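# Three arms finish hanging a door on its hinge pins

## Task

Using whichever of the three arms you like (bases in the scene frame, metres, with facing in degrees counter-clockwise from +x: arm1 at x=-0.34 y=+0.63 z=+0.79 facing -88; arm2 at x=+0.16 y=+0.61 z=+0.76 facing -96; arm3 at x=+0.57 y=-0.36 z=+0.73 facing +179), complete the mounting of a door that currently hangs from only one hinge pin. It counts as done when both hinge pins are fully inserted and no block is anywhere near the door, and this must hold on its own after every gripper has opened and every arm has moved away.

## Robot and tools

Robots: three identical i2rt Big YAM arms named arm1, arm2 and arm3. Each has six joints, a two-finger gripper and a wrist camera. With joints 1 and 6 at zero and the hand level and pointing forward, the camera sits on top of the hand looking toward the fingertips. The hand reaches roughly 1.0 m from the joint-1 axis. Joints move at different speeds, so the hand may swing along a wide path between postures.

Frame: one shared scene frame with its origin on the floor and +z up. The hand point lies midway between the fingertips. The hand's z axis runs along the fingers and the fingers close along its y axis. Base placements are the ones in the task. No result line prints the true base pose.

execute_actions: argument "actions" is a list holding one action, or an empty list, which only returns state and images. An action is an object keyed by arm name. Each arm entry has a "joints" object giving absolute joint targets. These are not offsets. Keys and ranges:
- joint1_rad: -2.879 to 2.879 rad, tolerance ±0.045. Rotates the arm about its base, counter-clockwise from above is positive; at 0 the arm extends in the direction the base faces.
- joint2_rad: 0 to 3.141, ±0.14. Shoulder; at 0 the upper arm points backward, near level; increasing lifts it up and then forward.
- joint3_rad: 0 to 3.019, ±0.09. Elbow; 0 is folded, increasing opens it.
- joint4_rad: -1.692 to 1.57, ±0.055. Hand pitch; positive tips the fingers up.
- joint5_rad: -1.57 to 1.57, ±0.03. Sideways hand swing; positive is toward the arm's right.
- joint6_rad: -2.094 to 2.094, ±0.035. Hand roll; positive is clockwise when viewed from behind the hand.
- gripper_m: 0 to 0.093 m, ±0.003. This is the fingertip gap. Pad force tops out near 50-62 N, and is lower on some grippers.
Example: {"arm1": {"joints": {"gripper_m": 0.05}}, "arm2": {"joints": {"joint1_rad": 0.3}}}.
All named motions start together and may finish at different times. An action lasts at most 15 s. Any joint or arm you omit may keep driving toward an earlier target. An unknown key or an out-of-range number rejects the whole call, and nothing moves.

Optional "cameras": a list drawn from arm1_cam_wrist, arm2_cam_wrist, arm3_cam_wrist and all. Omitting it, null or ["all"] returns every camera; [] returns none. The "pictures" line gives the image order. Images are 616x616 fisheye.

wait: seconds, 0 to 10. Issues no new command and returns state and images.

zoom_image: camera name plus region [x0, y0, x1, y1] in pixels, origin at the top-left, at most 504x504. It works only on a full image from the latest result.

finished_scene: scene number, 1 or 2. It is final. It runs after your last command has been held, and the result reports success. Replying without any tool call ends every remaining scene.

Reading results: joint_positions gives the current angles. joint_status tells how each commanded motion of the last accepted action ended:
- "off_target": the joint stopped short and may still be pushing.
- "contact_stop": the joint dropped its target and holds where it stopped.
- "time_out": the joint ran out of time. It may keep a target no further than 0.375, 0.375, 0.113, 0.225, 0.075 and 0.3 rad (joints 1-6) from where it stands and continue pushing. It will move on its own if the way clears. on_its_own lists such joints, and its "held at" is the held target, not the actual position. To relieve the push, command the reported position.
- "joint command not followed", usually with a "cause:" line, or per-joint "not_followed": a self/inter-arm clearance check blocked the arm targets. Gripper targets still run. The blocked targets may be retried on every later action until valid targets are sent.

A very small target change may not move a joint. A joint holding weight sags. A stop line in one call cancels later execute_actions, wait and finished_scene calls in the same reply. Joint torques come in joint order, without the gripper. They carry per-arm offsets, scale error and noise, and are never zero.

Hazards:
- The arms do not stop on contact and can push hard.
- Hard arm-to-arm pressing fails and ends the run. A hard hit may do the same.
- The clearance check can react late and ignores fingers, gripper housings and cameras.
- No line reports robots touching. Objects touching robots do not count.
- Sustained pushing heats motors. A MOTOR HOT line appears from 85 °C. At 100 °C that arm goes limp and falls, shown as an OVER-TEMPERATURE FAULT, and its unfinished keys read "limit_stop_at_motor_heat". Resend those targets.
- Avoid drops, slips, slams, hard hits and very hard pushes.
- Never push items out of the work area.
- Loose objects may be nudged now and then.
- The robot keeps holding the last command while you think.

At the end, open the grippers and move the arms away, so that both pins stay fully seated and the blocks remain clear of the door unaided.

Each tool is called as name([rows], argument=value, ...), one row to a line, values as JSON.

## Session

execute_actions(actions=[])

Scene clock: 0.00 s.
Joint torques (N m, as the arm reports them, + toward a larger angle): no reading
Motor temperatures (°C, as the motors report them): arm1=[26 23 37 25 27 26] | arm2=[25 32 40 25 26 27] | arm3=[23 30 37 26 25 26]
arm1.joint_positions: joint1_rad=-0.055 joint2_rad=+0.643 joint3_rad=+1.691 joint4_rad=-1.598 joint5_rad=+0.138 joint6_rad=+0.024 gripper_m=+0.094
arm1.joint_status: not commanded
arm1.hand: x=-0.3743 y=+0.4685 z=+1.4090 quat_wxyz=(-0.303, -0.654, -0.578, +0.383) (m; scene frame)
arm2.joint_positions: joint1_rad=+0.045 joint2_rad=+0.388 joint3_rad=+1.584 joint4_rad=-1.589 joint5_rad=+0.134 joint6_rad=-0.670 gripper_m=+0.095
arm2.joint_status: not commanded
arm2.hand: x=+0.1315 y=+0.5519 z=+1.3614 quat_wxyz=(-0.178, -0.419, -0.715, +0.530) (m; scene frame)
arm3.joint_positions: joint1_rad=-0.872 joint2_rad=+0.338 joint3_rad=+1.335 joint4_rad=-1.462 joint5_rad=-0.086 joint6_rad=-0.705 gripper_m=+0.094
arm3.joint_status: not commanded
arm3.hand: x=+0.4871 y=-0.2787 z=+1.2580 quat_wxyz=(-0.350, +0.849, -0.055, -0.393) (m; scene frame)
pictures: arm1_cam_wrist, arm2_cam_wrist, arm3_cam_wrist
Images, in order (width x height): arm1_cam_wrist 616x616, arm2_cam_wrist 616x616, arm3_cam_wrist 616x616.

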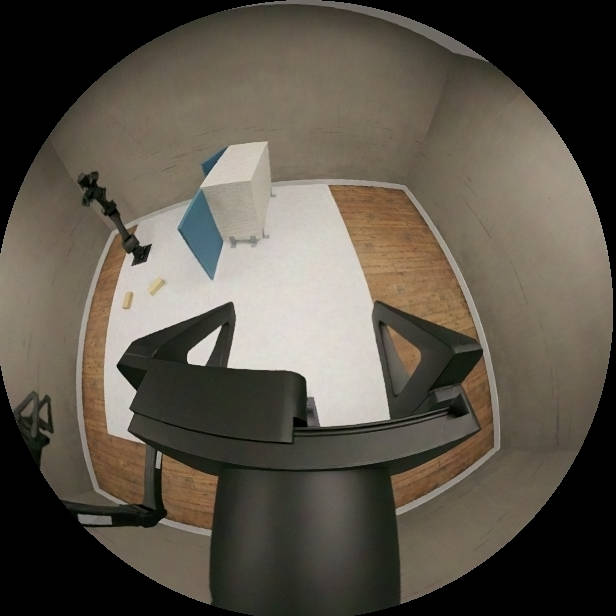

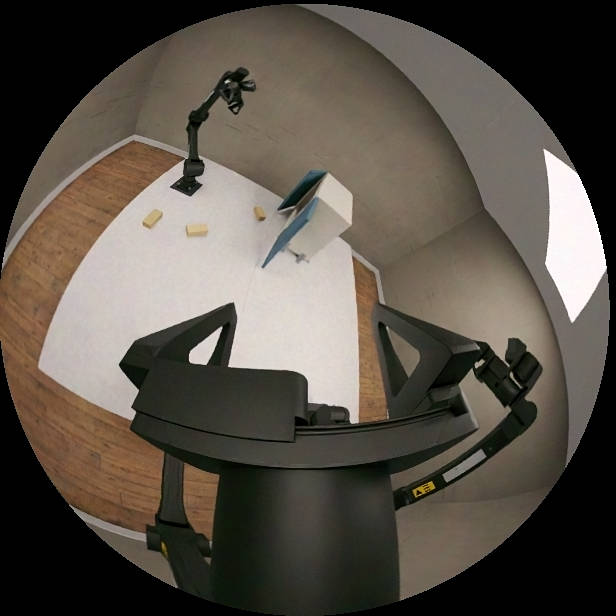

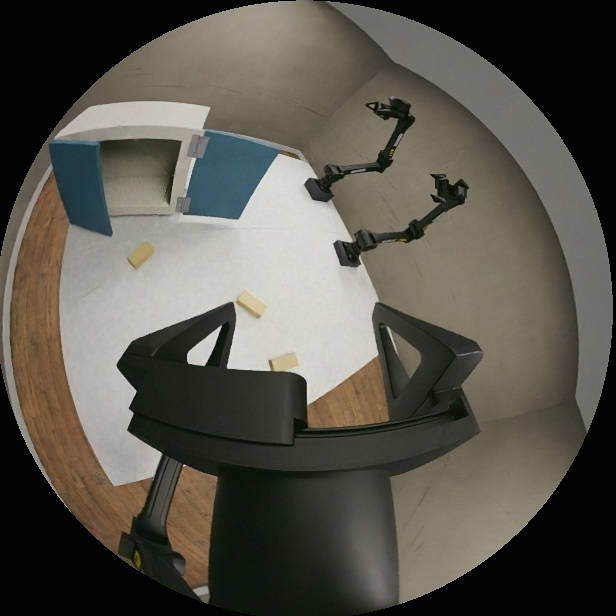

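execute_actions([
  {"arm3":{"joints":{"joint1_rad":-0.1,"joint2_rad":0.9,"joint3_rad":0.8,"joint4_rad":-0.1,"joint5_rad":0,"joint6_rad":0}},"arm2":{"joints":{"joint6_rad":0,"joint5_rad":0,"joint1_rad":0.2,"joint2_rad":0.9,"joint3_rad":0.9,"joint4_rad":-0.6}}},
], cameras=["arm2_cam_wrist","arm3_cam_wrist"])

Scene clock: 6.57 s.
Joint torques (N m, as the arm reports them, + toward a larger angle): arm1=[-0.16  3.69  6.78  1.58 -0.09 -0.02] | arm2=[-0.04 -4.04 12.44  2.67 -0.14  0.21] | arm3=[ 0.8  -5.07 11.41  2.46 -0.2   0.11]
Motor temperatures (°C, as the motors report them): arm1=[26 23 38 25 27 26] | arm2=[25 32 41 25 26 27] | arm3=[23 30 39 26 25 26]
arm1.joint_positions: joint1_rad=-0.055 joint2_rad=+0.643 joint3_rad=+1.691 joint4_rad=-1.598 joint5_rad=+0.138 joint6_rad=+0.024 gripper_m=+0.094
arm1.joint_status: not commanded
arm1.hand: x=-0.3743 y=+0.4685 z=+1.4090 quat_wxyz=(-0.303, -0.654, -0.578, +0.383) (m; scene frame)
arm2.joint_positions: joint1_rad=+0.194 joint2_rad=+0.898 joint3_rad=+0.890 joint4_rad=-0.627 joint5_rad=+0.003 joint6_rad=-0.009 gripper_m=+0.095
arm2.joint_status: all done
arm2.hand: x=+0.1953 y=+0.1937 z=+1.0859 quat_wxyz=(-0.334, -0.601, -0.657, +0.308) (m; scene frame)
arm3.joint_positions: joint1_rad=-0.107 joint2_rad=+0.912 joint3_rad=+0.785 joint4_rad=-0.121 joint5_rad=+0.001 joint6_rad=-0.008 gripper_m=+0.094
arm3.joint_status: all done
arm3.hand: x=+0.1125 y=-0.3006 z=+1.0896 quat_wxyz=(-0.041, +0.788, -0.045, -0.613) (m; scene frame)
pictures: arm2_cam_wrist, arm3_cam_wrist
Images, in order (width x height): arm2_cam_wrist 616x616, arm3_cam_wrist 616x616.

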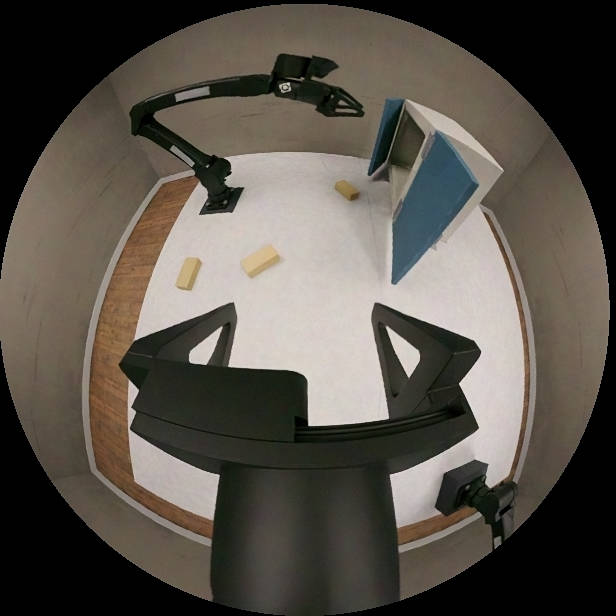

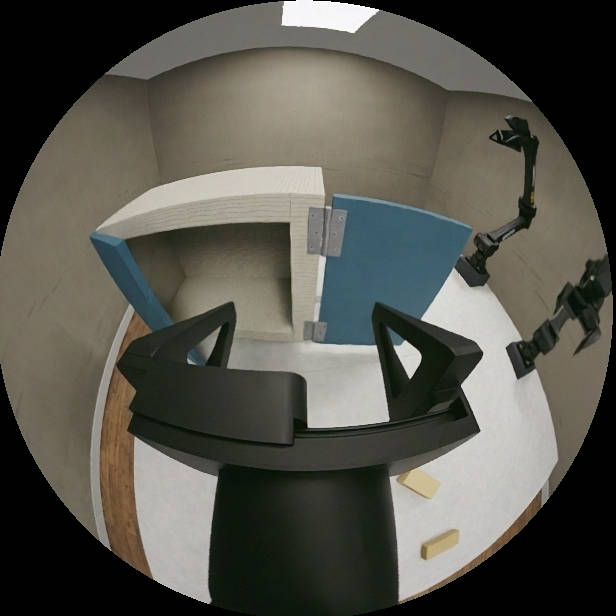

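zoom_image(camera="arm3_cam_wrist", region=[285,190,365,350])

Region (285, 190, 365, 350) of arm3_cam_wrist's 616x616 image, scaled by 3.150, with more detail than that image has.

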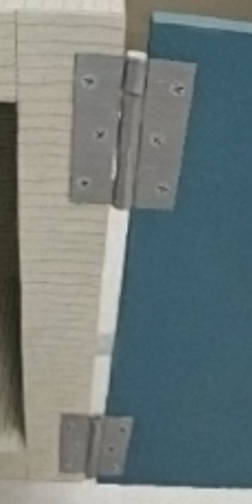

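execute_actions([
  {"arm3":{"joints":{"joint1_rad":-0.17,"joint2_rad":1.55,"joint3_rad":0.58,"joint4_rad":0.85,"joint5_rad":-0.25,"gripper_m":0}}},
], cameras=["arm3_cam_wrist"])

Scene clock: 14.60 s.
Joint torques (N m, as the arm reports them, + toward a larger angle): arm1=[-0.33  3.54  6.83  1.62 -0.09 -0.01] | arm2=[-0.41 -4.38 12.42  2.66 -0.12  0.21] | arm3=[-0.45 -8.03  7.14  2.61 -0.28  0.1 ]
Motor temperatures (°C, as the motors report them): arm1=[26 23 39 25 27 26] | arm2=[25 32 43 26 26 27] | arm3=[23 30 41 27 25 26]
arm1.joint_positions: joint1_rad=-0.055 joint2_rad=+0.643 joint3_rad=+1.691 joint4_rad=-1.598 joint5_rad=+0.138 joint6_rad=+0.024 gripper_m=+0.094
arm1.joint_status: not commanded
arm1.hand: x=-0.3743 y=+0.4685 z=+1.4090 quat_wxyz=(-0.303, -0.654, -0.578, +0.383) (m; scene frame)
arm2.joint_positions: joint1_rad=+0.194 joint2_rad=+0.898 joint3_rad=+0.890 joint4_rad=-0.627 joint5_rad=+0.003 joint6_rad=-0.009 gripper_m=+0.095
arm2.joint_status: not commanded
arm2.hand: x=+0.1953 y=+0.1937 z=+1.0859 quat_wxyz=(-0.334, -0.601, -0.657, +0.308) (m; scene frame)
arm3.joint_positions: joint1_rad=-0.162 joint2_rad=+1.541 joint3_rad=+0.573 joint4_rad=+0.829 joint5_rad=-0.246 joint6_rad=-0.007 gripper_m=+0.000
arm3.joint_status: all done
arm3.hand: x=+0.0376 y=-0.3036 z=+0.8897 quat_wxyz=(+0.032, +0.753, +0.017, -0.657) (m; scene frame)
pictures: arm3_cam_wrist
Images, in order (width x height): arm3_cam_wrist 616x616.

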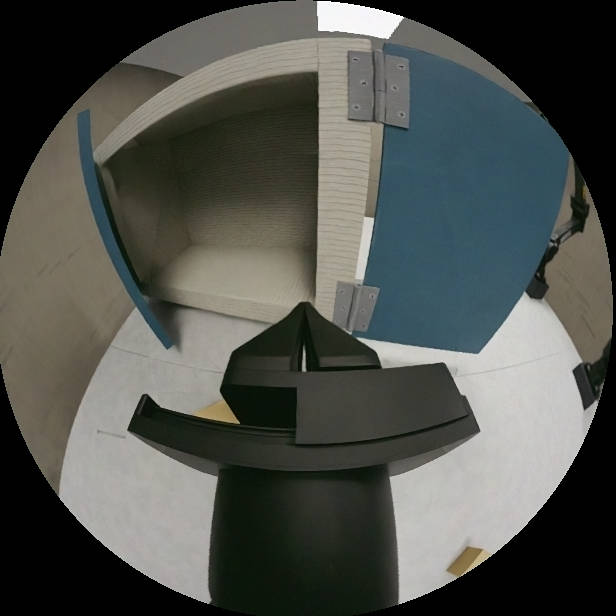

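execute_actions([
  {"arm3":{"joints":{"joint1_rad":0.35,"joint2_rad":1.25,"joint3_rad":0.60,"joint4_rad":-0.25,"joint5_rad":0}}},
], cameras=["arm3_cam_wrist"])

Scene clock: 20.93 s.
Joint torques (N m, as the arm reports them, + toward a larger angle): arm1=[-0.23  3.64  6.76  1.62 -0.09 -0.02] | arm2=[-0.27 -4.49 12.58  2.69 -0.16  0.19] | arm3=[ 0.89 -5.21 10.36  0.95  0.01  0.11]
Motor temperatures (°C, as the motors report them): arm1=[26 23 39 25 27 26] | arm2=[25 32 44 26 26 27] | arm3=[23 30 41 27 25 26]
arm1.joint_positions: joint1_rad=-0.055 joint2_rad=+0.643 joint3_rad=+1.691 joint4_rad=-1.598 joint5_rad=+0.138 joint6_rad=+0.024 gripper_m=+0.094
arm1.joint_status: not commanded
arm1.hand: x=-0.3743 y=+0.4685 z=+1.4090 quat_wxyz=(-0.303, -0.654, -0.578, +0.383) (m; scene frame)
arm2.joint_positions: joint1_rad=+0.194 joint2_rad=+0.898 joint3_rad=+0.890 joint4_rad=-0.627 joint5_rad=+0.003 joint6_rad=-0.009 gripper_m=+0.095
arm2.joint_status: not commanded
arm2.hand: x=+0.1953 y=+0.1937 z=+1.0859 quat_wxyz=(-0.334, -0.601, -0.657, +0.308) (m; scene frame)
arm3.joint_positions: joint1_rad=+0.345 joint2_rad=+1.240 joint3_rad=+0.573 joint4_rad=-0.240 joint5_rad=-0.003 joint6_rad=-0.006 gripper_m=+0.000
arm3.joint_status: all done
arm3.hand: x=+0.1775 y=-0.4914 z=+0.8074 quat_wxyz=(+0.054, +0.932, +0.158, -0.321) (m; scene frame)
pictures: arm3_cam_wrist
Images, in order (width x height): arm3_cam_wrist 616x616.

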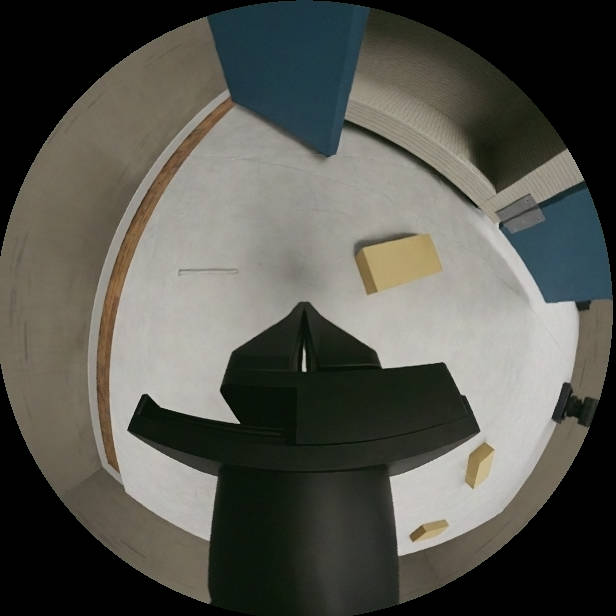

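execute_actions([
  {"arm3":{"joints":{"joint1_rad":0.60,"joint2_rad":1.62,"joint3_rad":1.085,"joint4_rad":-0.92,"joint6_rad":-1.33,"gripper_m":0.05}}},
], cameras=["arm3_cam_wrist"])

Scene clock: 42.30 s.
Joint torques (N m, as the arm reports them, + toward a larger angle): arm1=[-0.17  3.54  6.84  1.65 -0.1  -0.03] | arm2=[ 0.25 -4.53 12.4   2.6  -0.12  0.23] | arm3=[ -0.39 -10.95  11.12   0.27  -0.19  -0.04]
Motor temperatures (°C, as the motors report them): arm1=[26 23 40 25 27 26] | arm2=[25 32 45 26 26 27] | arm3=[23 30 44 26 25 26]
arm1.joint_positions: joint1_rad=-0.055 joint2_rad=+0.643 joint3_rad=+1.691 joint4_rad=-1.598 joint5_rad=+0.138 joint6_rad=+0.024 gripper_m=+0.094
arm1.joint_status: not commanded
arm1.hand: x=-0.3743 y=+0.4685 z=+1.4090 quat_wxyz=(-0.303, -0.654, -0.578, +0.383) (m; scene frame)
arm2.joint_positions: joint1_rad=+0.194 joint2_rad=+0.898 joint3_rad=+0.890 joint4_rad=-0.627 joint5_rad=+0.003 joint6_rad=-0.009 gripper_m=+0.095
arm2.joint_status: not commanded
arm2.hand: x=+0.1953 y=+0.1937 z=+1.0859 quat_wxyz=(-0.334, -0.601, -0.657, +0.308) (m; scene frame)
arm3.joint_positions: joint1_rad=+0.605 joint2_rad=+1.614 joint3_rad=+1.043 joint4_rad=-0.910 joint5_rad=-0.001 joint6_rad=-1.322 gripper_m=+0.050
arm3.joint_status: all done
arm3.hand: x=+0.1959 y=-0.6070 z=+0.7814 quat_wxyz=(-0.016, +0.577, +0.816, -0.042) (m; scene frame)
pictures: arm3_cam_wrist
Images, in order (width x height): arm3_cam_wrist 616x616.

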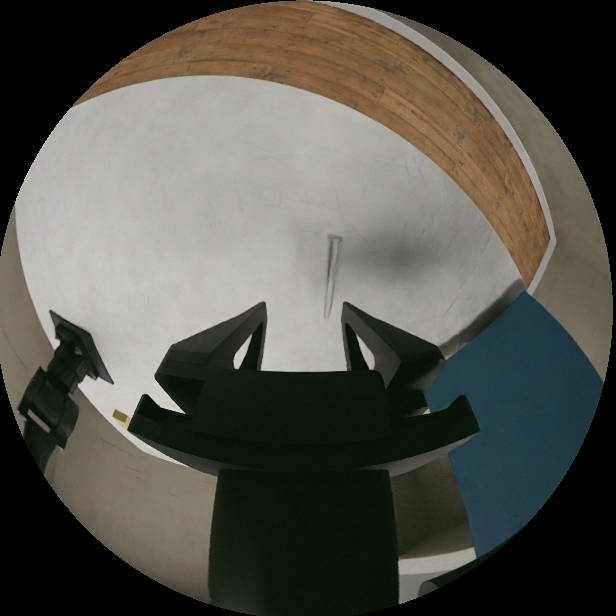

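execute_actions([
  {"arm3":{"joints":{"joint2_rad":1.72,"joint4_rad":-0.81}}},
], cameras=["arm3_cam_wrist"])

Scene clock: 49.50 s.
Joint torques (N m, as the arm reports them, + toward a larger angle): arm1=[-0.2   3.48  6.8   1.66 -0.08 -0.02] | arm2=[-0.01 -4.3  12.45  2.69 -0.14  0.21] | arm3=[ -0.39 -12.29  10.34   1.    -0.18  -0.05]
Motor temperatures (°C, as the motors report them): arm1=[26 23 40 25 27 26] | arm2=[25 32 45 26 26 27] | arm3=[23 31 45 26 25 26]
arm1.joint_positions: joint1_rad=-0.055 joint2_rad=+0.643 joint3_rad=+1.691 joint4_rad=-1.598 joint5_rad=+0.138 joint6_rad=+0.024 gripper_m=+0.094
arm1.joint_status: not commanded
arm1.hand: x=-0.3743 y=+0.4685 z=+1.4090 quat_wxyz=(-0.303, -0.654, -0.578, +0.383) (m; scene frame)
arm2.joint_positions: joint1_rad=+0.194 joint2_rad=+0.898 joint3_rad=+0.890 joint4_rad=-0.627 joint5_rad=+0.003 joint6_rad=-0.009 gripper_m=+0.095
arm2.joint_status: not commanded
arm2.hand: x=+0.1953 y=+0.1937 z=+1.0859 quat_wxyz=(-0.334, -0.601, -0.657, +0.308) (m; scene frame)
arm3.joint_positions: joint1_rad=+0.605 joint2_rad=+1.722 joint3_rad=+1.047 joint4_rad=-0.823 joint5_rad=-0.001 joint6_rad=-1.323 gripper_m=+0.050
arm3.joint_status: all done
arm3.hand: x=+0.1855 y=-0.6139 z=+0.7373 quat_wxyz=(-0.013, +0.577, +0.816, -0.034) (m; scene frame)
pictures: arm3_cam_wrist
Images, in order (width x height): arm3_cam_wrist 616x616.

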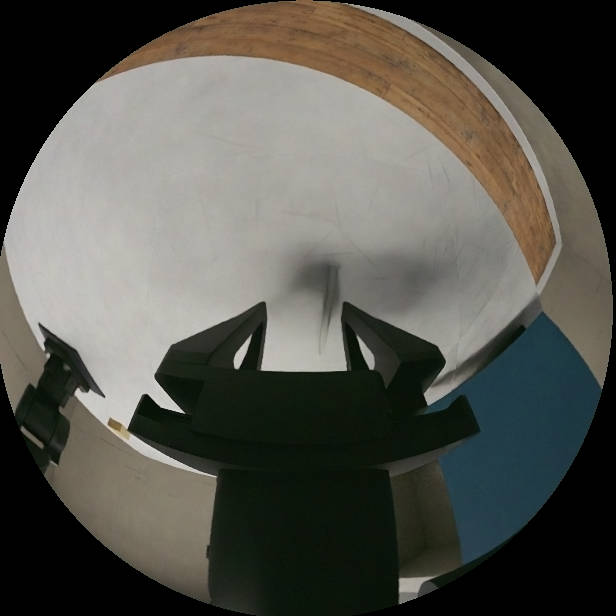

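execute_actions([
  {"arm3":{"joints":{"joint2_rad":1.745,"joint6_rad":-1.42}}},
], cameras=[])

execute_actions([
  {"arm3":{"joints":{"gripper_m":0}}},
], cameras=[])

execute_actions([
  {"arm3":{"joints":{"joint2_rad":1.55}}},
], cameras=["arm3_cam_wrist"])

Scene clock: 55.07 s.
Joint torques (N m, as the arm reports them, + toward a larger angle): arm1=[-0.17  3.57  6.8   1.63 -0.08 -0.02] | arm2=[ 0.25 -4.44 12.37  2.75 -0.11  0.21] | arm3=[ -0.5  -10.23  10.18   1.    -0.18  -0.02]
Motor temperatures (°C, as the motors report them): arm1=[26 23 40 25 27 26] | arm2=[25 32 46 26 26 27] | arm3=[23 31 45 26 25 26]
arm1.joint_positions: joint1_rad=-0.055 joint2_rad=+0.643 joint3_rad=+1.691 joint4_rad=-1.598 joint5_rad=+0.138 joint6_rad=+0.024 gripper_m=+0.094
arm1.joint_status: not commanded
arm1.hand: x=-0.3743 y=+0.4685 z=+1.4090 quat_wxyz=(-0.303, -0.654, -0.578, +0.383) (m; scene frame)
arm2.joint_positions: joint1_rad=+0.194 joint2_rad=+0.898 joint3_rad=+0.890 joint4_rad=-0.627 joint5_rad=+0.003 joint6_rad=-0.009 gripper_m=+0.095
arm2.joint_status: not commanded
arm2.hand: x=+0.1953 y=+0.1937 z=+1.0859 quat_wxyz=(-0.334, -0.601, -0.657, +0.308) (m; scene frame)
arm3.joint_positions: joint1_rad=+0.605 joint2_rad=+1.727 joint3_rad=+1.047 joint4_rad=-0.823 joint5_rad=-0.001 joint6_rad=-1.412 gripper_m=+0.050
arm3.joint_status: all done
arm3.hand: x=+0.1860 y=-0.6135 z=+0.7351 quat_wxyz=(-0.013, +0.540, +0.841, -0.031) (m; scene frame)
pictures: none
No camera images: the call's "cameras" was empty. Leave "cameras" out to get every camera's image.

Scene clock: 55.83 s.
Joint torques (N m, as the arm reports them, + toward a larger angle): arm1=[-0.26  3.75  6.8   1.65 -0.08 -0.03] | arm2=[-0.01 -4.35 12.55  2.72 -0.13  0.24] | arm3=[  0.33 -10.55   9.53   0.86  -0.21  -0.02]
Motor temperatures (°C, as the motors report them): arm1=[26 23 40 25 27 26] | arm2=[25 32 46 26 26 27] | arm3=[23 31 45 26 25 26]
arm1.joint_positions: joint1_rad=-0.055 joint2_rad=+0.643 joint3_rad=+1.691 joint4_rad=-1.598 joint5_rad=+0.138 joint6_rad=+0.024 gripper_m=+0.094
arm1.joint_status: not commanded
arm1.hand: x=-0.3743 y=+0.4685 z=+1.4090 quat_wxyz=(-0.303, -0.654, -0.578, +0.383) (m; scene frame)
arm2.joint_positions: joint1_rad=+0.194 joint2_rad=+0.898 joint3_rad=+0.890 joint4_rad=-0.627 joint5_rad=+0.003 joint6_rad=-0.009 gripper_m=+0.095
arm2.joint_status: not commanded
arm2.hand: x=+0.1953 y=+0.1937 z=+1.0859 quat_wxyz=(-0.334, -0.601, -0.657, +0.308) (m; scene frame)
arm3.joint_positions: joint1_rad=+0.605 joint2_rad=+1.727 joint3_rad=+1.057 joint4_rad=-0.818 joint5_rad=+0.000 joint6_rad=-1.413 gripper_m=+0.000
arm3.joint_status: all done
arm3.hand: x=+0.1813 y=-0.6167 z=+0.7384 quat_wxyz=(-0.016, +0.539, +0.841, -0.037) (m; scene frame)
pictures: none
No camera images: the call's "cameras" was empty. Leave "cameras" out to get every camera's image.

Scene clock: 56.83 s.
Joint torques (N m, as the arm reports them, + toward a larger angle): arm1=[-0.24  3.44  6.81  1.68 -0.09 -0.02] | arm2=[ 0.04 -4.41 12.57  2.75 -0.12  0.2 ] | arm3=[-0.29 -9.74 10.53  1.11 -0.2   0.  ]
Motor temperatures (°C, as the motors report them): arm1=[26 23 40 25 27 26] | arm2=[25 32 46 26 26 27] | arm3=[23 31 45 26 25 26]
arm1.joint_positions: joint1_rad=-0.055 joint2_rad=+0.643 joint3_rad=+1.691 joint4_rad=-1.598 joint5_rad=+0.138 joint6_rad=+0.024 gripper_m=+0.094
arm1.joint_status: not commanded
arm1.hand: x=-0.3743 y=+0.4685 z=+1.4090 quat_wxyz=(-0.303, -0.654, -0.578, +0.383) (m; scene frame)
arm2.joint_positions: joint1_rad=+0.194 joint2_rad=+0.898 joint3_rad=+0.890 joint4_rad=-0.627 joint5_rad=+0.003 joint6_rad=-0.009 gripper_m=+0.095
arm2.joint_status: not commanded
arm2.hand: x=+0.1953 y=+0.1937 z=+1.0859 quat_wxyz=(-0.334, -0.601, -0.657, +0.308) (m; scene frame)
arm3.joint_positions: joint1_rad=+0.605 joint2_rad=+1.538 joint3_rad=+1.057 joint4_rad=-0.818 joint5_rad=+0.000 joint6_rad=-1.413 gripper_m=+0.000
arm3.joint_status: all done
arm3.hand: x=+0.1693 y=-0.6247 z=+0.8242 quat_wxyz=(-0.054, +0.535, +0.834, -0.124) (m; scene frame)
pictures: arm3_cam_wrist
Images, in order (width x height): arm3_cam_wrist 616x616.

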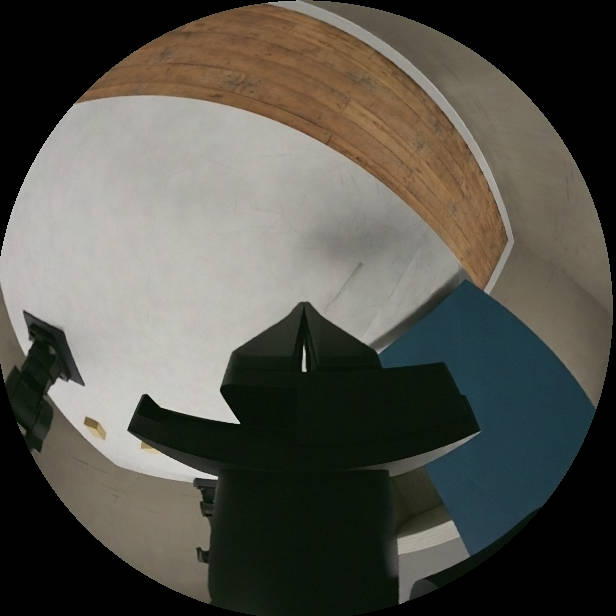

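execute_actions([
  {"arm3":{"joints":{"joint2_rad":1.66,"joint3_rad":1.085,"gripper_m":0.06}}},
], cameras=["arm3_cam_wrist"])

Scene clock: 61.40 s.
Joint torques (N m, as the arm reports them, + toward a larger angle): arm1=[-0.27  3.38  6.8   1.63 -0.09 -0.02] | arm2=[-0.02 -4.29 12.44  2.58 -0.1   0.2 ] | arm3=[ -0.03 -11.59   9.81   0.96  -0.23  -0.01]
Motor temperatures (°C, as the motors report them): arm1=[26 23 40 25 27 26] | arm2=[25 32 46 26 26 27] | arm3=[23 31 45 26 25 26]
arm1.joint_positions: joint1_rad=-0.055 joint2_rad=+0.643 joint3_rad=+1.691 joint4_rad=-1.598 joint5_rad=+0.138 joint6_rad=+0.024 gripper_m=+0.094
arm1.joint_status: not commanded
arm1.hand: x=-0.3743 y=+0.4685 z=+1.4090 quat_wxyz=(-0.303, -0.654, -0.578, +0.383) (m; scene frame)
arm2.joint_positions: joint1_rad=+0.194 joint2_rad=+0.898 joint3_rad=+0.890 joint4_rad=-0.627 joint5_rad=+0.003 joint6_rad=-0.009 gripper_m=+0.095
arm2.joint_status: not commanded
arm2.hand: x=+0.1953 y=+0.1937 z=+1.0859 quat_wxyz=(-0.334, -0.601, -0.657, +0.308) (m; scene frame)
arm3.joint_positions: joint1_rad=+0.605 joint2_rad=+1.666 joint3_rad=+1.057 joint4_rad=-0.818 joint5_rad=+0.000 joint6_rad=-1.413 gripper_m=+0.060
arm3.joint_status: all done
arm3.hand: x=+0.1760 y=-0.6202 z=+0.7656 quat_wxyz=(-0.029, +0.538, +0.840, -0.065) (m; scene frame)
pictures: arm3_cam_wrist
Images, in order (width x height): arm3_cam_wrist 616x616.

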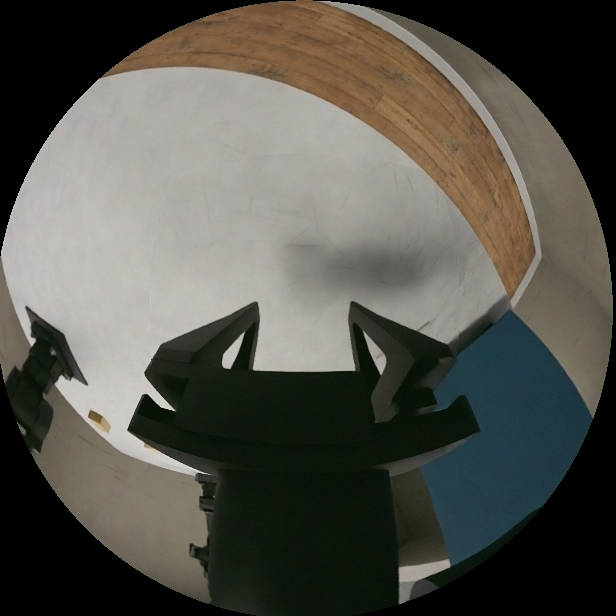

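zoom_image(camera="arm3_cam_wrist", region=[230,200,480,380])

Region (230, 200, 480, 380) of arm3_cam_wrist's 616x616 image, scaled by 2.016, with more detail than that image has; it fills the top 363 rows of this view, and the rest is white.

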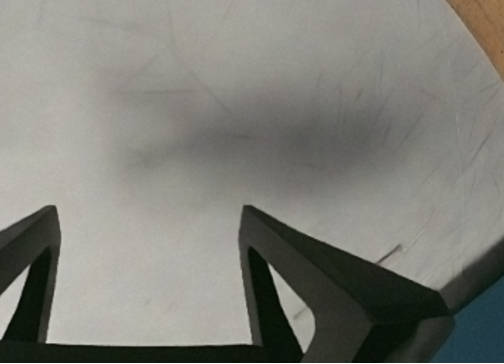

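execute_actions([
  {"arm3":{"joints":{"joint1_rad":0.5,"joint2_rad":1.45,"joint3_rad":0.9,"joint4_rad":-0.35,"joint6_rad":0}}},
], cameras=["arm3_cam_wrist"])

Scene clock: 70.40 s.
Joint torques (N m, as the arm reports them, + toward a larger angle): arm1=[-0.16  3.49  6.79  1.67 -0.09 -0.03] | arm2=[-0.09 -4.56 12.46  2.67 -0.12  0.22] | arm3=[ 0.63 -9.75  8.48  2.21 -0.14  0.13]
Motor temperatures (°C, as the motors report them): arm1=[26 23 40 25 27 26] | arm2=[25 31 46 26 26 27] | arm3=[23 32 45 26 25 26]
arm1.joint_positions: joint1_rad=-0.055 joint2_rad=+0.643 joint3_rad=+1.691 joint4_rad=-1.598 joint5_rad=+0.138 joint6_rad=+0.024 gripper_m=+0.094
arm1.joint_status: not commanded
arm1.hand: x=-0.3743 y=+0.4685 z=+1.4090 quat_wxyz=(-0.303, -0.654, -0.578, +0.383) (m; scene frame)
arm2.joint_positions: joint1_rad=+0.194 joint2_rad=+0.898 joint3_rad=+0.890 joint4_rad=-0.627 joint5_rad=+0.003 joint6_rad=-0.009 gripper_m=+0.095
arm2.joint_status: not commanded
arm2.hand: x=+0.1953 y=+0.1937 z=+1.0859 quat_wxyz=(-0.334, -0.601, -0.657, +0.308) (m; scene frame)
arm3.joint_positions: joint1_rad=+0.494 joint2_rad=+1.450 joint3_rad=+0.902 joint4_rad=-0.369 joint5_rad=+0.000 joint6_rad=-0.008 gripper_m=+0.060
arm3.joint_status: all done
arm3.hand: x=+0.1087 y=-0.5960 z=+0.8470 quat_wxyz=(+0.075, +0.919, +0.228, -0.312) (m; scene frame)
pictures: arm3_cam_wrist
Images, in order (width x height): arm3_cam_wrist 616x616.

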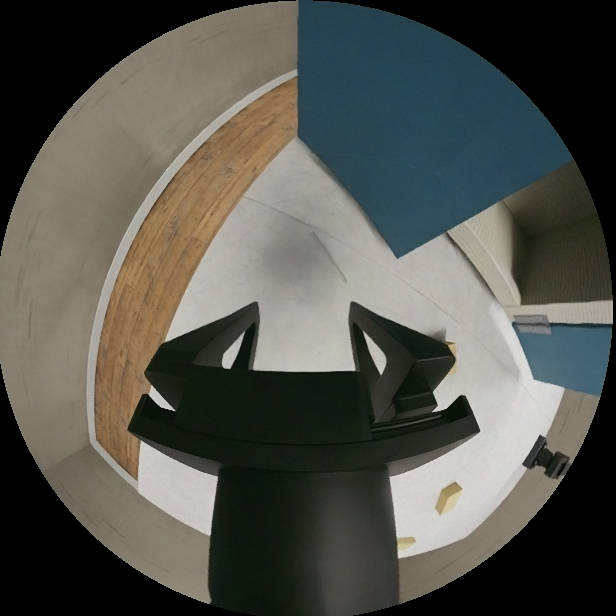

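zoom_image(camera="arm3_cam_wrist", region=[270,200,400,310])

Region (270, 200, 400, 310) of arm3_cam_wrist's 616x616 image, scaled by 3.877, with more detail than that image has; it fills the top 426 rows of this view, and the rest is white.

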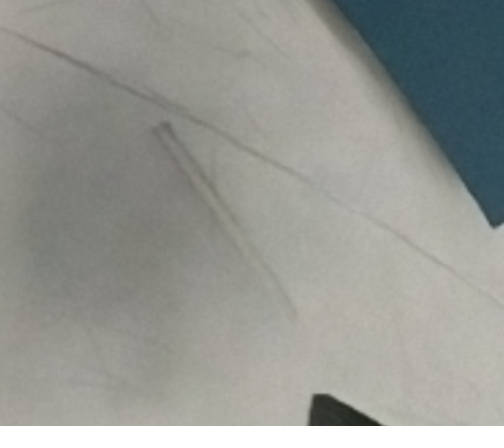

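execute_actions([
  {"arm3":{"joints":{"joint1_rad":0.447,"joint2_rad":1.86,"joint3_rad":1.47,"joint4_rad":-1.0,"joint6_rad":-0.64,"gripper_m":0.045}}},
], cameras=["arm3_cam_wrist"])

Scene clock: 97.70 s.
Joint torques (N m, as the arm reports them, + toward a larger angle): arm1=[-0.25  3.54  6.8   1.65 -0.09 -0.02] | arm2=[-0.03 -4.59 12.55  2.68 -0.1   0.22] | arm3=[ -0.17 -15.21  11.48   0.28  -0.18   0.  ]
Motor temperatures (°C, as the motors report them): arm1=[26 23 40 25 27 26] | arm2=[25 31 46 26 26 27] | arm3=[23 32 44 27 25 26]
arm1.joint_positions: joint1_rad=-0.055 joint2_rad=+0.643 joint3_rad=+1.691 joint4_rad=-1.598 joint5_rad=+0.138 joint6_rad=+0.024 gripper_m=+0.094
arm1.joint_status: not commanded
arm1.hand: x=-0.3743 y=+0.4685 z=+1.4090 quat_wxyz=(-0.303, -0.654, -0.578, +0.383) (m; scene frame)
arm2.joint_positions: joint1_rad=+0.194 joint2_rad=+0.898 joint3_rad=+0.890 joint4_rad=-0.627 joint5_rad=+0.003 joint6_rad=-0.009 gripper_m=+0.095
arm2.joint_status: not commanded
arm2.hand: x=+0.1953 y=+0.1937 z=+1.0859 quat_wxyz=(-0.334, -0.601, -0.657, +0.308) (m; scene frame)
arm3.joint_positions: joint1_rad=+0.454 joint2_rad=+1.861 joint3_rad=+1.430 joint4_rad=-0.989 joint5_rad=+0.000 joint6_rad=-0.632 gripper_m=+0.045
arm3.joint_status: all done
arm3.hand: x=+0.0452 y=-0.6028 z=+0.7978 quat_wxyz=(-0.007, +0.858, +0.508, -0.075) (m; scene frame)
pictures: arm3_cam_wrist
Images, in order (width x height): arm3_cam_wrist 616x616.

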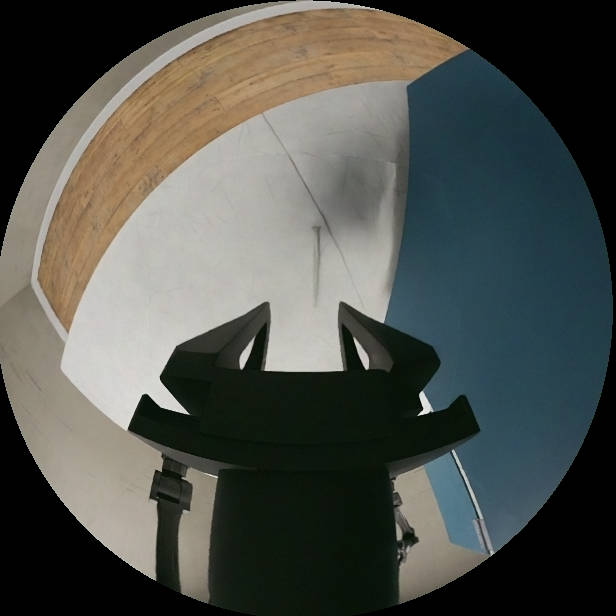

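execute_actions([
  {"arm3":{"joints":{"joint2_rad":1.99,"joint4_rad":-0.875}}},
], cameras=["arm3_cam_wrist"])

Scene clock: 103.60 s.
Joint torques (N m, as the arm reports them, + toward a larger angle): arm1=[-0.24  3.56  6.76  1.6  -0.08 -0.02] | arm2=[ 0.02 -4.15 12.37  2.83 -0.13  0.23] | arm3=[ -0.78 -15.3    9.92   0.98  -0.13  -0.01]
Motor temperatures (°C, as the motors report them): arm1=[26 23 40 25 27 26] | arm2=[25 31 46 26 26 27] | arm3=[23 32 45 27 25 26]
arm1.joint_positions: joint1_rad=-0.055 joint2_rad=+0.643 joint3_rad=+1.691 joint4_rad=-1.598 joint5_rad=+0.138 joint6_rad=+0.024 gripper_m=+0.094
arm1.joint_status: not commanded
arm1.hand: x=-0.3743 y=+0.4685 z=+1.4090 quat_wxyz=(-0.303, -0.654, -0.578, +0.383) (m; scene frame)
arm2.joint_positions: joint1_rad=+0.194 joint2_rad=+0.898 joint3_rad=+0.890 joint4_rad=-0.627 joint5_rad=+0.003 joint6_rad=-0.009 gripper_m=+0.095
arm2.joint_status: not commanded
arm2.hand: x=+0.1953 y=+0.1937 z=+1.0859 quat_wxyz=(-0.334, -0.601, -0.657, +0.308) (m; scene frame)
arm3.joint_positions: joint1_rad=+0.453 joint2_rad=+1.981 joint3_rad=+1.446 joint4_rad=-0.884 joint5_rad=-0.002 joint6_rad=-0.633 gripper_m=+0.045
arm3.joint_status: all done
arm3.hand: x=+0.0254 y=-0.6117 z=+0.7397 quat_wxyz=(-0.007, +0.858, +0.508, -0.076) (m; scene frame)
pictures: arm3_cam_wrist
Images, in order (width x height): arm3_cam_wrist 616x616.

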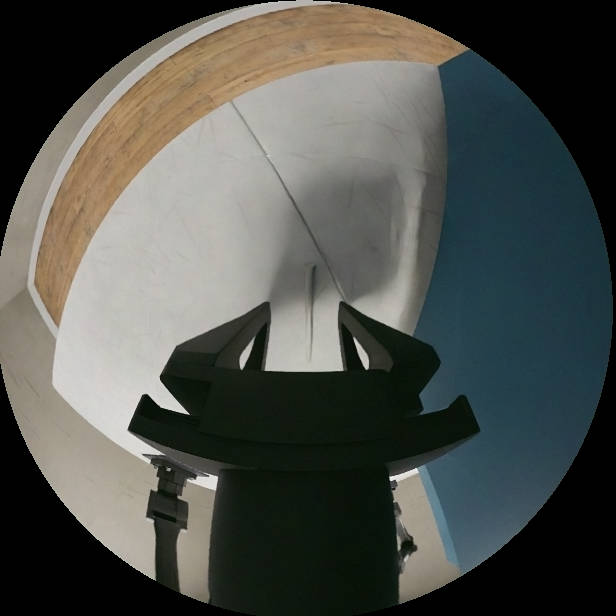

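Good. Lower until touching.

execute_actions([
  {"arm3":{"joints":{"joint2_rad":2.03,"joint3_rad":1.44}}},
], cameras=[])

Scene clock: 106.27 s.
Joint torques (N m, as the arm reports them, + toward a larger angle): arm1=[-0.25  3.6   6.77  1.63 -0.09 -0.02] | arm2=[-0.23 -4.47 12.51  2.54 -0.16  0.2 ] | arm3=[ -0.69 -12.84   7.26   0.97  -0.12  -0.01]
Motor temperatures (°C, as the motors report them): arm1=[26 23 40 25 27 26] | arm2=[25 31 46 26 26 27] | arm3=[23 33 45 27 25 26]
arm1.joint_positions: joint1_rad=-0.055 joint2_rad=+0.643 joint3_rad=+1.691 joint4_rad=-1.598 joint5_rad=+0.138 joint6_rad=+0.024 gripper_m=+0.094
arm1.joint_status: not commanded
arm1.hand: x=-0.3743 y=+0.4685 z=+1.4090 quat_wxyz=(-0.303, -0.654, -0.578, +0.383) (m; scene frame)
arm2.joint_positions: joint1_rad=+0.194 joint2_rad=+0.898 joint3_rad=+0.890 joint4_rad=-0.627 joint5_rad=+0.003 joint6_rad=-0.009 gripper_m=+0.095
arm2.joint_status: not commanded
arm2.hand: x=+0.1953 y=+0.1937 z=+1.0859 quat_wxyz=(-0.334, -0.601, -0.657, +0.308) (m; scene frame)
arm3.joint_positions: joint1_rad=+0.453 joint2_rad=+1.987 joint3_rad=+1.446 joint4_rad=-0.882 joint5_rad=-0.002 joint6_rad=-0.633 gripper_m=+0.045
arm3.joint_status: all done
arm3.hand: x=+0.0256 y=-0.6116 z=+0.7360 quat_wxyz=(-0.007, +0.858, +0.509, -0.073) (m; scene frame)
pictures: none
No camera images: the call's "cameras" was empty. Leave "cameras" out to get every camera's image.

execute_actions([
  {"arm3":{"joints":{"gripper_m":0.015}}},
], cameras=[])

execute_actions([
  {"arm3":{"joints":{"gripper_m":0.0}}},
], cameras=["arm3_cam_wrist"])

Scene clock: 113.77 s.
Joint torques (N m, as the arm reports them, + toward a larger angle): arm1=[-0.17  3.63  6.77  1.62 -0.08 -0.03] | arm2=[ 0.24 -4.32 12.57  2.76 -0.11  0.19] | arm3=[ -0.21 -12.94   7.25   0.85  -0.05  -0.02]
Motor temperatures (°C, as the motors report them): arm1=[26 23 40 25 27 26] | arm2=[25 31 46 26 26 27] | arm3=[23 33 44 26 25 26]
arm1.joint_positions: joint1_rad=-0.055 joint2_rad=+0.643 joint3_rad=+1.691 joint4_rad=-1.598 joint5_rad=+0.138 joint6_rad=+0.024 gripper_m=+0.094
arm1.joint_status: not commanded
arm1.hand: x=-0.3743 y=+0.4685 z=+1.4090 quat_wxyz=(-0.303, -0.654, -0.578, +0.383) (m; scene frame)
arm2.joint_positions: joint1_rad=+0.194 joint2_rad=+0.898 joint3_rad=+0.890 joint4_rad=-0.627 joint5_rad=+0.003 joint6_rad=-0.009 gripper_m=+0.095
arm2.joint_status: not commanded
arm2.hand: x=+0.1953 y=+0.1937 z=+1.0859 quat_wxyz=(-0.334, -0.601, -0.657, +0.308) (m; scene frame)
arm3.joint_positions: joint1_rad=+0.453 joint2_rad=+1.989 joint3_rad=+1.446 joint4_rad=-0.882 joint5_rad=-0.003 joint6_rad=-0.633 gripper_m=+0.015
arm3.joint_status: all done
arm3.hand: x=+0.0258 y=-0.6118 z=+0.7352 quat_wxyz=(-0.006, +0.858, +0.509, -0.073) (m; scene frame)
pictures: none
No camera images: the call's "cameras" was empty. Leave "cameras" out to get every camera's image.

Scene clock: 114.23 s.
Joint torques (N m, as the arm reports them, + toward a larger angle): arm1=[-0.17  3.77  6.8   1.62 -0.09 -0.04] | arm2=[ 0.41 -4.07 12.45  2.66 -0.13  0.24] | arm3=[  0.16 -13.01   7.31   0.99  -0.05  -0.03]
Motor temperatures (°C, as the motors report them): arm1=[26 23 40 25 27 26] | arm2=[25 31 46 26 26 27] | arm3=[23 33 44 26 25 26]
arm1.joint_positions: joint1_rad=-0.055 joint2_rad=+0.643 joint3_rad=+1.691 joint4_rad=-1.598 joint5_rad=+0.138 joint6_rad=+0.024 gripper_m=+0.094
arm1.joint_status: not commanded
arm1.hand: x=-0.3743 y=+0.4685 z=+1.4090 quat_wxyz=(-0.303, -0.654, -0.578, +0.383) (m; scene frame)
arm2.joint_positions: joint1_rad=+0.194 joint2_rad=+0.898 joint3_rad=+0.890 joint4_rad=-0.627 joint5_rad=+0.003 joint6_rad=-0.009 gripper_m=+0.095
arm2.joint_status: not commanded
arm2.hand: x=+0.1953 y=+0.1937 z=+1.0859 quat_wxyz=(-0.334, -0.601, -0.657, +0.308) (m; scene frame)
arm3.joint_positions: joint1_rad=+0.453 joint2_rad=+1.990 joint3_rad=+1.446 joint4_rad=-0.882 joint5_rad=-0.003 joint6_rad=-0.633 gripper_m=+0.002
arm3.joint_status: all done
arm3.hand: x=+0.0260 y=-0.6117 z=+0.7345 quat_wxyz=(-0.006, +0.858, +0.509, -0.072) (m; scene frame)
pictures: arm3_cam_wrist
Images, in order (width x height): arm3_cam_wrist 616x616.

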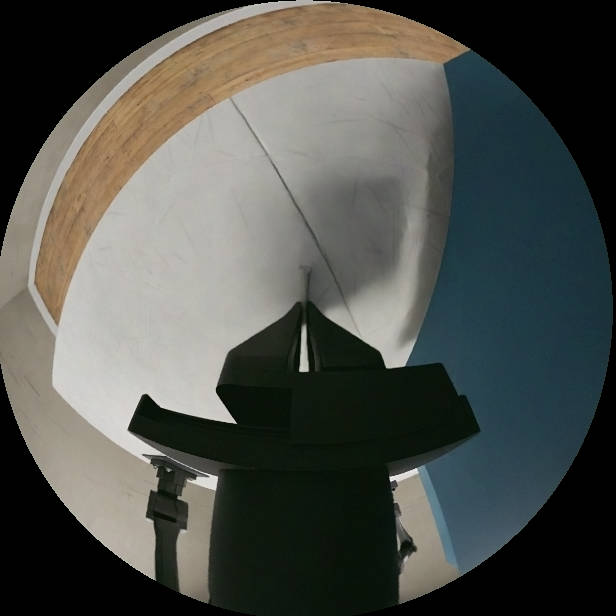

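execute_actions([
  {"arm3":{"joints":{"joint2_rad":1.8,"joint3_rad":1.40}}},
], cameras=[])

execute_actions([
  {"arm3":{"joints":{"joint2_rad":1.3,"joint3_rad":0.75,"joint4_rad":-0.3,"joint6_rad":0}},"arm2":{"joints":{"joint1_rad":-0.1,"joint2_rad":1.65,"joint3_rad":0.72,"joint4_rad":0.96,"gripper_m":0}}},
], cameras=[])

execute_actions([
  {"arm3":{"joints":{"joint1_rad":-0.17,"joint2_rad":1.62,"joint3_rad":0.68,"joint4_rad":1.03,"joint5_rad":-0.04}},"arm2":{"joints":{"joint1_rad":-0.08,"joint2_rad":2.0,"joint3_rad":0.90,"joint4_rad":0.94}}},
])

Scene clock: 126.73 s.
Joint torques (N m, as the arm reports them, + toward a larger angle): arm1=[-0.27  3.41  6.76  1.65 -0.09 -0.03] | arm2=[-0.27 -4.16 12.55  2.63 -0.11  0.23] | arm3=[ -0.18 -13.24   9.52   0.89  -0.06  -0.02]
Motor temperatures (°C, as the motors report them): arm1=[26 23 40 25 27 26] | arm2=[25 31 47 26 26 27] | arm3=[23 33 43 26 25 26]
arm1.joint_positions: joint1_rad=-0.055 joint2_rad=+0.643 joint3_rad=+1.691 joint4_rad=-1.598 joint5_rad=+0.138 joint6_rad=+0.024 gripper_m=+0.094
arm1.joint_status: not commanded
arm1.hand: x=-0.3743 y=+0.4685 z=+1.4090 quat_wxyz=(-0.303, -0.654, -0.578, +0.383) (m; scene frame)
arm2.joint_positions: joint1_rad=+0.194 joint2_rad=+0.898 joint3_rad=+0.890 joint4_rad=-0.627 joint5_rad=+0.003 joint6_rad=-0.009 gripper_m=+0.095
arm2.joint_status: not commanded
arm2.hand: x=+0.1953 y=+0.1937 z=+1.0859 quat_wxyz=(-0.334, -0.601, -0.657, +0.308) (m; scene frame)
arm3.joint_positions: joint1_rad=+0.453 joint2_rad=+1.789 joint3_rad=+1.390 joint4_rad=-0.877 joint5_rad=-0.003 joint6_rad=-0.633 gripper_m=+0.002
arm3.joint_status: all done
arm3.hand: x=+0.0323 y=-0.6089 z=+0.8284 quat_wxyz=(-0.013, +0.851, +0.505, -0.146) (m; scene frame)
pictures: none
No camera images: the call's "cameras" was empty. Leave "cameras" out to get every camera's image.

Scene clock: 128.57 s.
Joint torques (N m, as the arm reports them, + toward a larger angle): arm1=[-0.27  3.48  6.8   1.62 -0.08 -0.04] | arm2=[ -0.03 -10.94   7.9    2.91   0.     0.18] | arm3=[-0.55 -7.33  9.29  2.14  0.01  0.13]
Motor temperatures (°C, as the motors report them): arm1=[26 23 40 25 27 26] | arm2=[25 31 46 26 26 27] | arm3=[23 33 43 26 25 26]
arm1.joint_positions: joint1_rad=-0.055 joint2_rad=+0.643 joint3_rad=+1.691 joint4_rad=-1.598 joint5_rad=+0.138 joint6_rad=+0.024 gripper_m=+0.094
arm1.joint_status: not commanded
arm1.hand: x=-0.3743 y=+0.4685 z=+1.4090 quat_wxyz=(-0.303, -0.654, -0.578, +0.383) (m; scene frame)
arm2.joint_positions: joint1_rad=-0.104 joint2_rad=+1.642 joint3_rad=+0.718 joint4_rad=+0.932 joint5_rad=+0.001 joint6_rad=-0.008 gripper_m=+0.001
arm2.joint_status: all done
arm2.hand: x=+0.0353 y=+0.0312 z=+0.9655 quat_wxyz=(-0.446, -0.547, -0.441, +0.554) (m; scene frame)
arm3.joint_positions: joint1_rad=+0.453 joint2_rad=+1.293 joint3_rad=+0.743 joint4_rad=-0.319 joint5_rad=-0.003 joint6_rad=-0.008 gripper_m=+0.002
arm3.joint_status: all done
arm3.hand: x=+0.1463 y=-0.5556 z=+0.8525 quat_wxyz=(+0.074, +0.916, +0.208, -0.335) (m; scene frame)
pictures: none
No camera images: the call's "cameras" was empty. Leave "cameras" out to get every camera's image.

Scene clock: 130.27 s.
Joint torques (N m, as the arm reports them, + toward a larger angle): arm1=[-0.18  3.53  6.78  1.61 -0.08 -0.02] | arm2=[  0.57 -15.33   7.49   2.16   0.01   0.19] | arm3=[  0.71 -10.     6.47   2.48  -0.12   0.09]
Motor temperatures (°C, as the motors report them): arm1=[26 23 40 25 27 26] | arm2=[25 31 46 26 26 27] | arm3=[23 33 43 26 25 26]
arm1.joint_positions: joint1_rad=-0.055 joint2_rad=+0.643 joint3_rad=+1.691 joint4_rad=-1.598 joint5_rad=+0.138 joint6_rad=+0.024 gripper_m=+0.094
arm1.joint_status: not commanded
arm1.hand: x=-0.3743 y=+0.4685 z=+1.4090 quat_wxyz=(-0.303, -0.654, -0.578, +0.383) (m; scene frame)
arm2.joint_positions: joint1_rad=-0.089 joint2_rad=+2.005 joint3_rad=+0.883 joint4_rad=+0.932 joint5_rad=+0.001 joint6_rad=-0.008 gripper_m=+0.001
arm2.joint_status: all done
arm2.hand: x=+0.0336 y=-0.0276 z=+0.8205 quat_wxyz=(-0.405, -0.595, -0.488, +0.494) (m; scene frame)
arm3.joint_positions: joint1_rad=-0.173 joint2_rad=+1.617 joint3_rad=+0.683 joint4_rad=+1.008 joint5_rad=-0.040 joint6_rad=-0.006 gripper_m=+0.002
arm3.joint_status: all done
arm3.hand: x=-0.0004 y=-0.2550 z=+0.9432 quat_wxyz=(-0.058, +0.679, -0.047, -0.730) (m; scene frame)
pictures: arm1_cam_wrist, arm2_cam_wrist, arm3_cam_wrist
Images, in order (width x height): arm1_cam_wrist 616x616, arm2_cam_wrist 616x616, arm3_cam_wrist 616x616.

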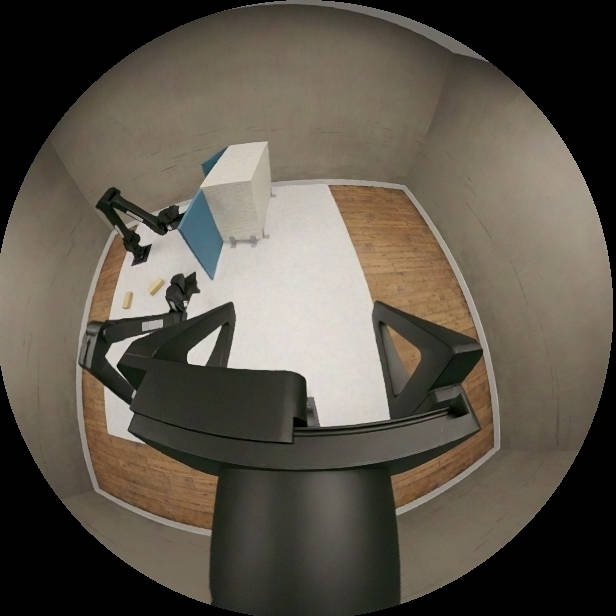

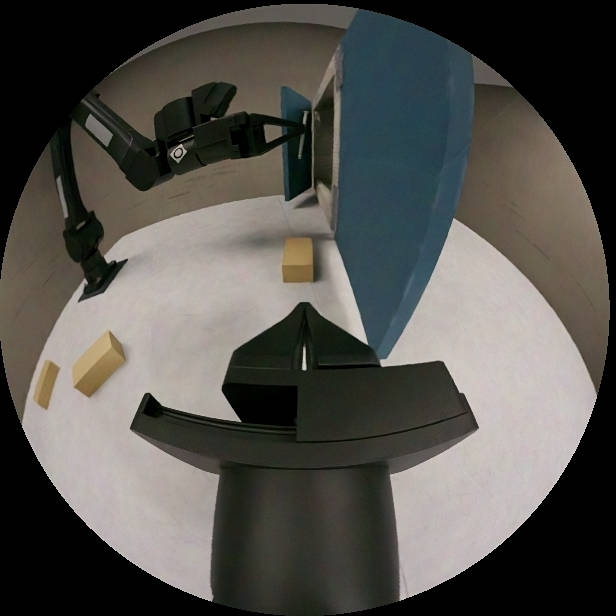

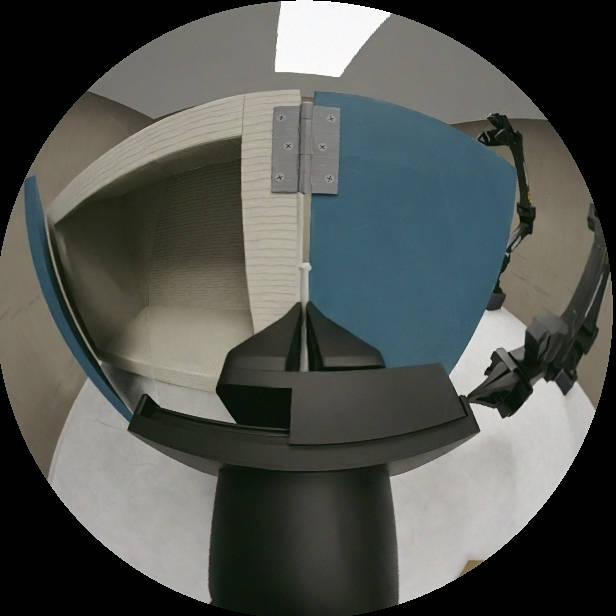

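execute_actions([
  {"arm2":{"joints":{"joint1_rad":-0.27}},"arm3":{"joints":{"joint2_rad":1.72,"joint3_rad":0.78,"joint4_rad":1.06}}},
], cameras=[])

execute_actions([
  {"arm2":{"joints":{"joint1_rad":-0.08}}},
], cameras=["arm2_cam_wrist","arm3_cam_wrist"])

zoom_image(camera="arm2_cam_wrist", region=[290,90,380,235])

Scene clock: 137.93 s.
Joint torques (N m, as the arm reports them, + toward a larger angle): arm1=[-0.18  3.55  6.76  1.6  -0.09 -0.02] | arm2=[ -0.29 -14.65   7.6    2.22   0.08   0.2 ] | arm3=[  0.4  -10.87   9.61   2.43  -0.15   0.11]
Motor temperatures (°C, as the motors report them): arm1=[26 23 39 25 27 26] | arm2=[25 32 44 26 26 27] | arm3=[23 32 42 27 25 26]
arm1.joint_positions: joint1_rad=-0.055 joint2_rad=+0.643 joint3_rad=+1.691 joint4_rad=-1.598 joint5_rad=+0.138 joint6_rad=+0.024 gripper_m=+0.094
arm1.joint_status: not commanded
arm1.hand: x=-0.3743 y=+0.4685 z=+1.4090 quat_wxyz=(-0.303, -0.654, -0.578, +0.383) (m; scene frame)
arm2.joint_positions: joint1_rad=-0.279 joint2_rad=+2.005 joint3_rad=+0.883 joint4_rad=+0.932 joint5_rad=-0.001 joint6_rad=-0.007 gripper_m=+0.001
arm2.joint_status: all done
arm2.hand: x=-0.0837 y=+0.0080 z=+0.8194 quat_wxyz=(-0.357, -0.639, -0.429, +0.529) (m; scene frame)
arm3.joint_positions: joint1_rad=-0.173 joint2_rad=+1.717 joint3_rad=+0.742 joint4_rad=+1.040 joint5_rad=-0.040 joint6_rad=-0.006 gripper_m=+0.002
arm3.joint_status: all done
arm3.hand: x=-0.0245 y=-0.2504 z=+0.9223 quat_wxyz=(-0.058, +0.682, -0.047, -0.728) (m; scene frame)
pictures: none
No camera images: the call's "cameras" was empty. Leave "cameras" out to get every camera's image.

Scene clock: 139.10 s.
Joint torques (N m, as the arm reports them, + toward a larger angle): arm1=[-0.27  3.8   6.79  1.62 -0.09 -0.03] | arm2=[ -1.22 -14.77   7.58   2.16   0.     0.19] | arm3=[  0.39 -10.62   9.77   2.48  -0.12   0.08]
Motor temperatures (°C, as the motors report them): arm1=[26 23 39 25 27 26] | arm2=[25 32 44 26 26 27] | arm3=[23 32 43 27 25 26]
arm1.joint_positions: joint1_rad=-0.055 joint2_rad=+0.643 joint3_rad=+1.691 joint4_rad=-1.598 joint5_rad=+0.138 joint6_rad=+0.024 gripper_m=+0.094
arm1.joint_status: not commanded
arm1.hand: x=-0.3743 y=+0.4685 z=+1.4090 quat_wxyz=(-0.303, -0.654, -0.578, +0.383) (m; scene frame)
arm2.joint_positions: joint1_rad=-0.072 joint2_rad=+2.005 joint3_rad=+0.883 joint4_rad=+0.932 joint5_rad=+0.000 joint6_rad=-0.007 gripper_m=+0.001
arm2.joint_status: all done
arm2.hand: x=+0.0449 y=-0.0297 z=+0.8205 quat_wxyz=(-0.409, -0.591, -0.493, +0.490) (m; scene frame)
arm3.joint_positions: joint1_rad=-0.173 joint2_rad=+1.717 joint3_rad=+0.742 joint4_rad=+1.040 joint5_rad=-0.040 joint6_rad=-0.006 gripper_m=+0.002
arm3.joint_status: not commanded
arm3.hand: x=-0.0245 y=-0.2504 z=+0.9223 quat_wxyz=(-0.058, +0.682, -0.047, -0.728) (m; scene frame)
pictures: arm2_cam_wrist, arm3_cam_wrist
Images, in order (width x height): arm2_cam_wrist 616x616, arm3_cam_wrist 616x616.

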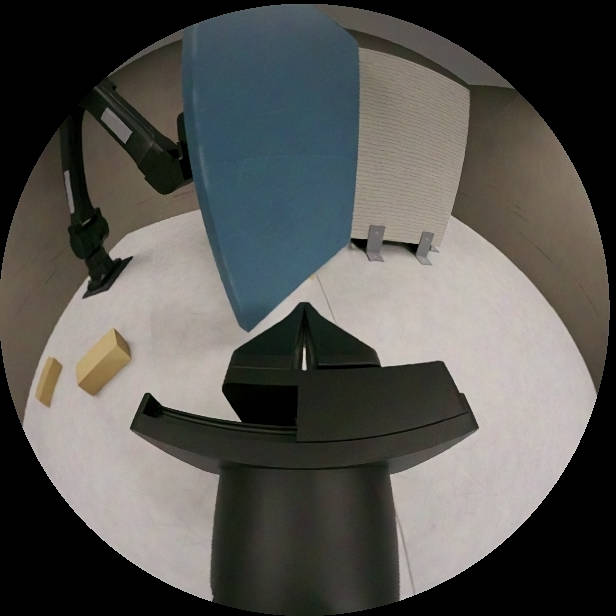

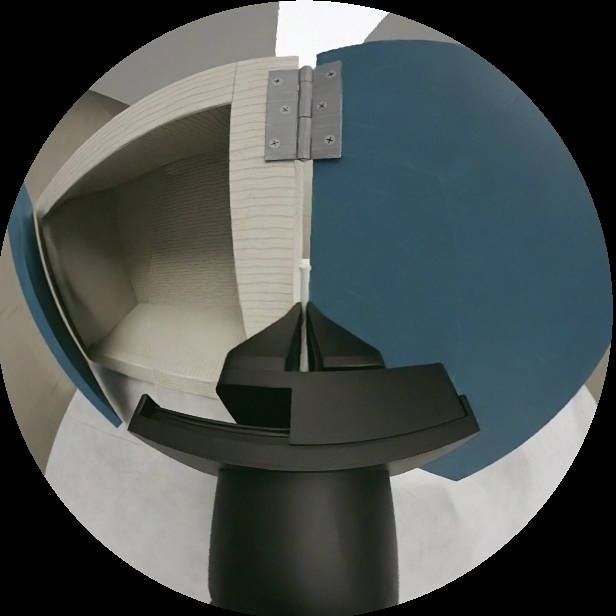

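Region (290, 90, 380, 235) of arm2_cam_wrist's 616x616 image, scaled by 3.476, with more detail than that image has; it fills the left 313 columns of this view, and the rest is white.

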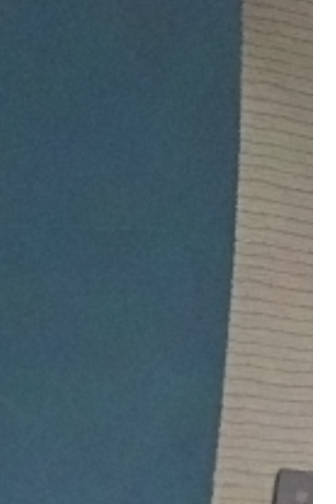

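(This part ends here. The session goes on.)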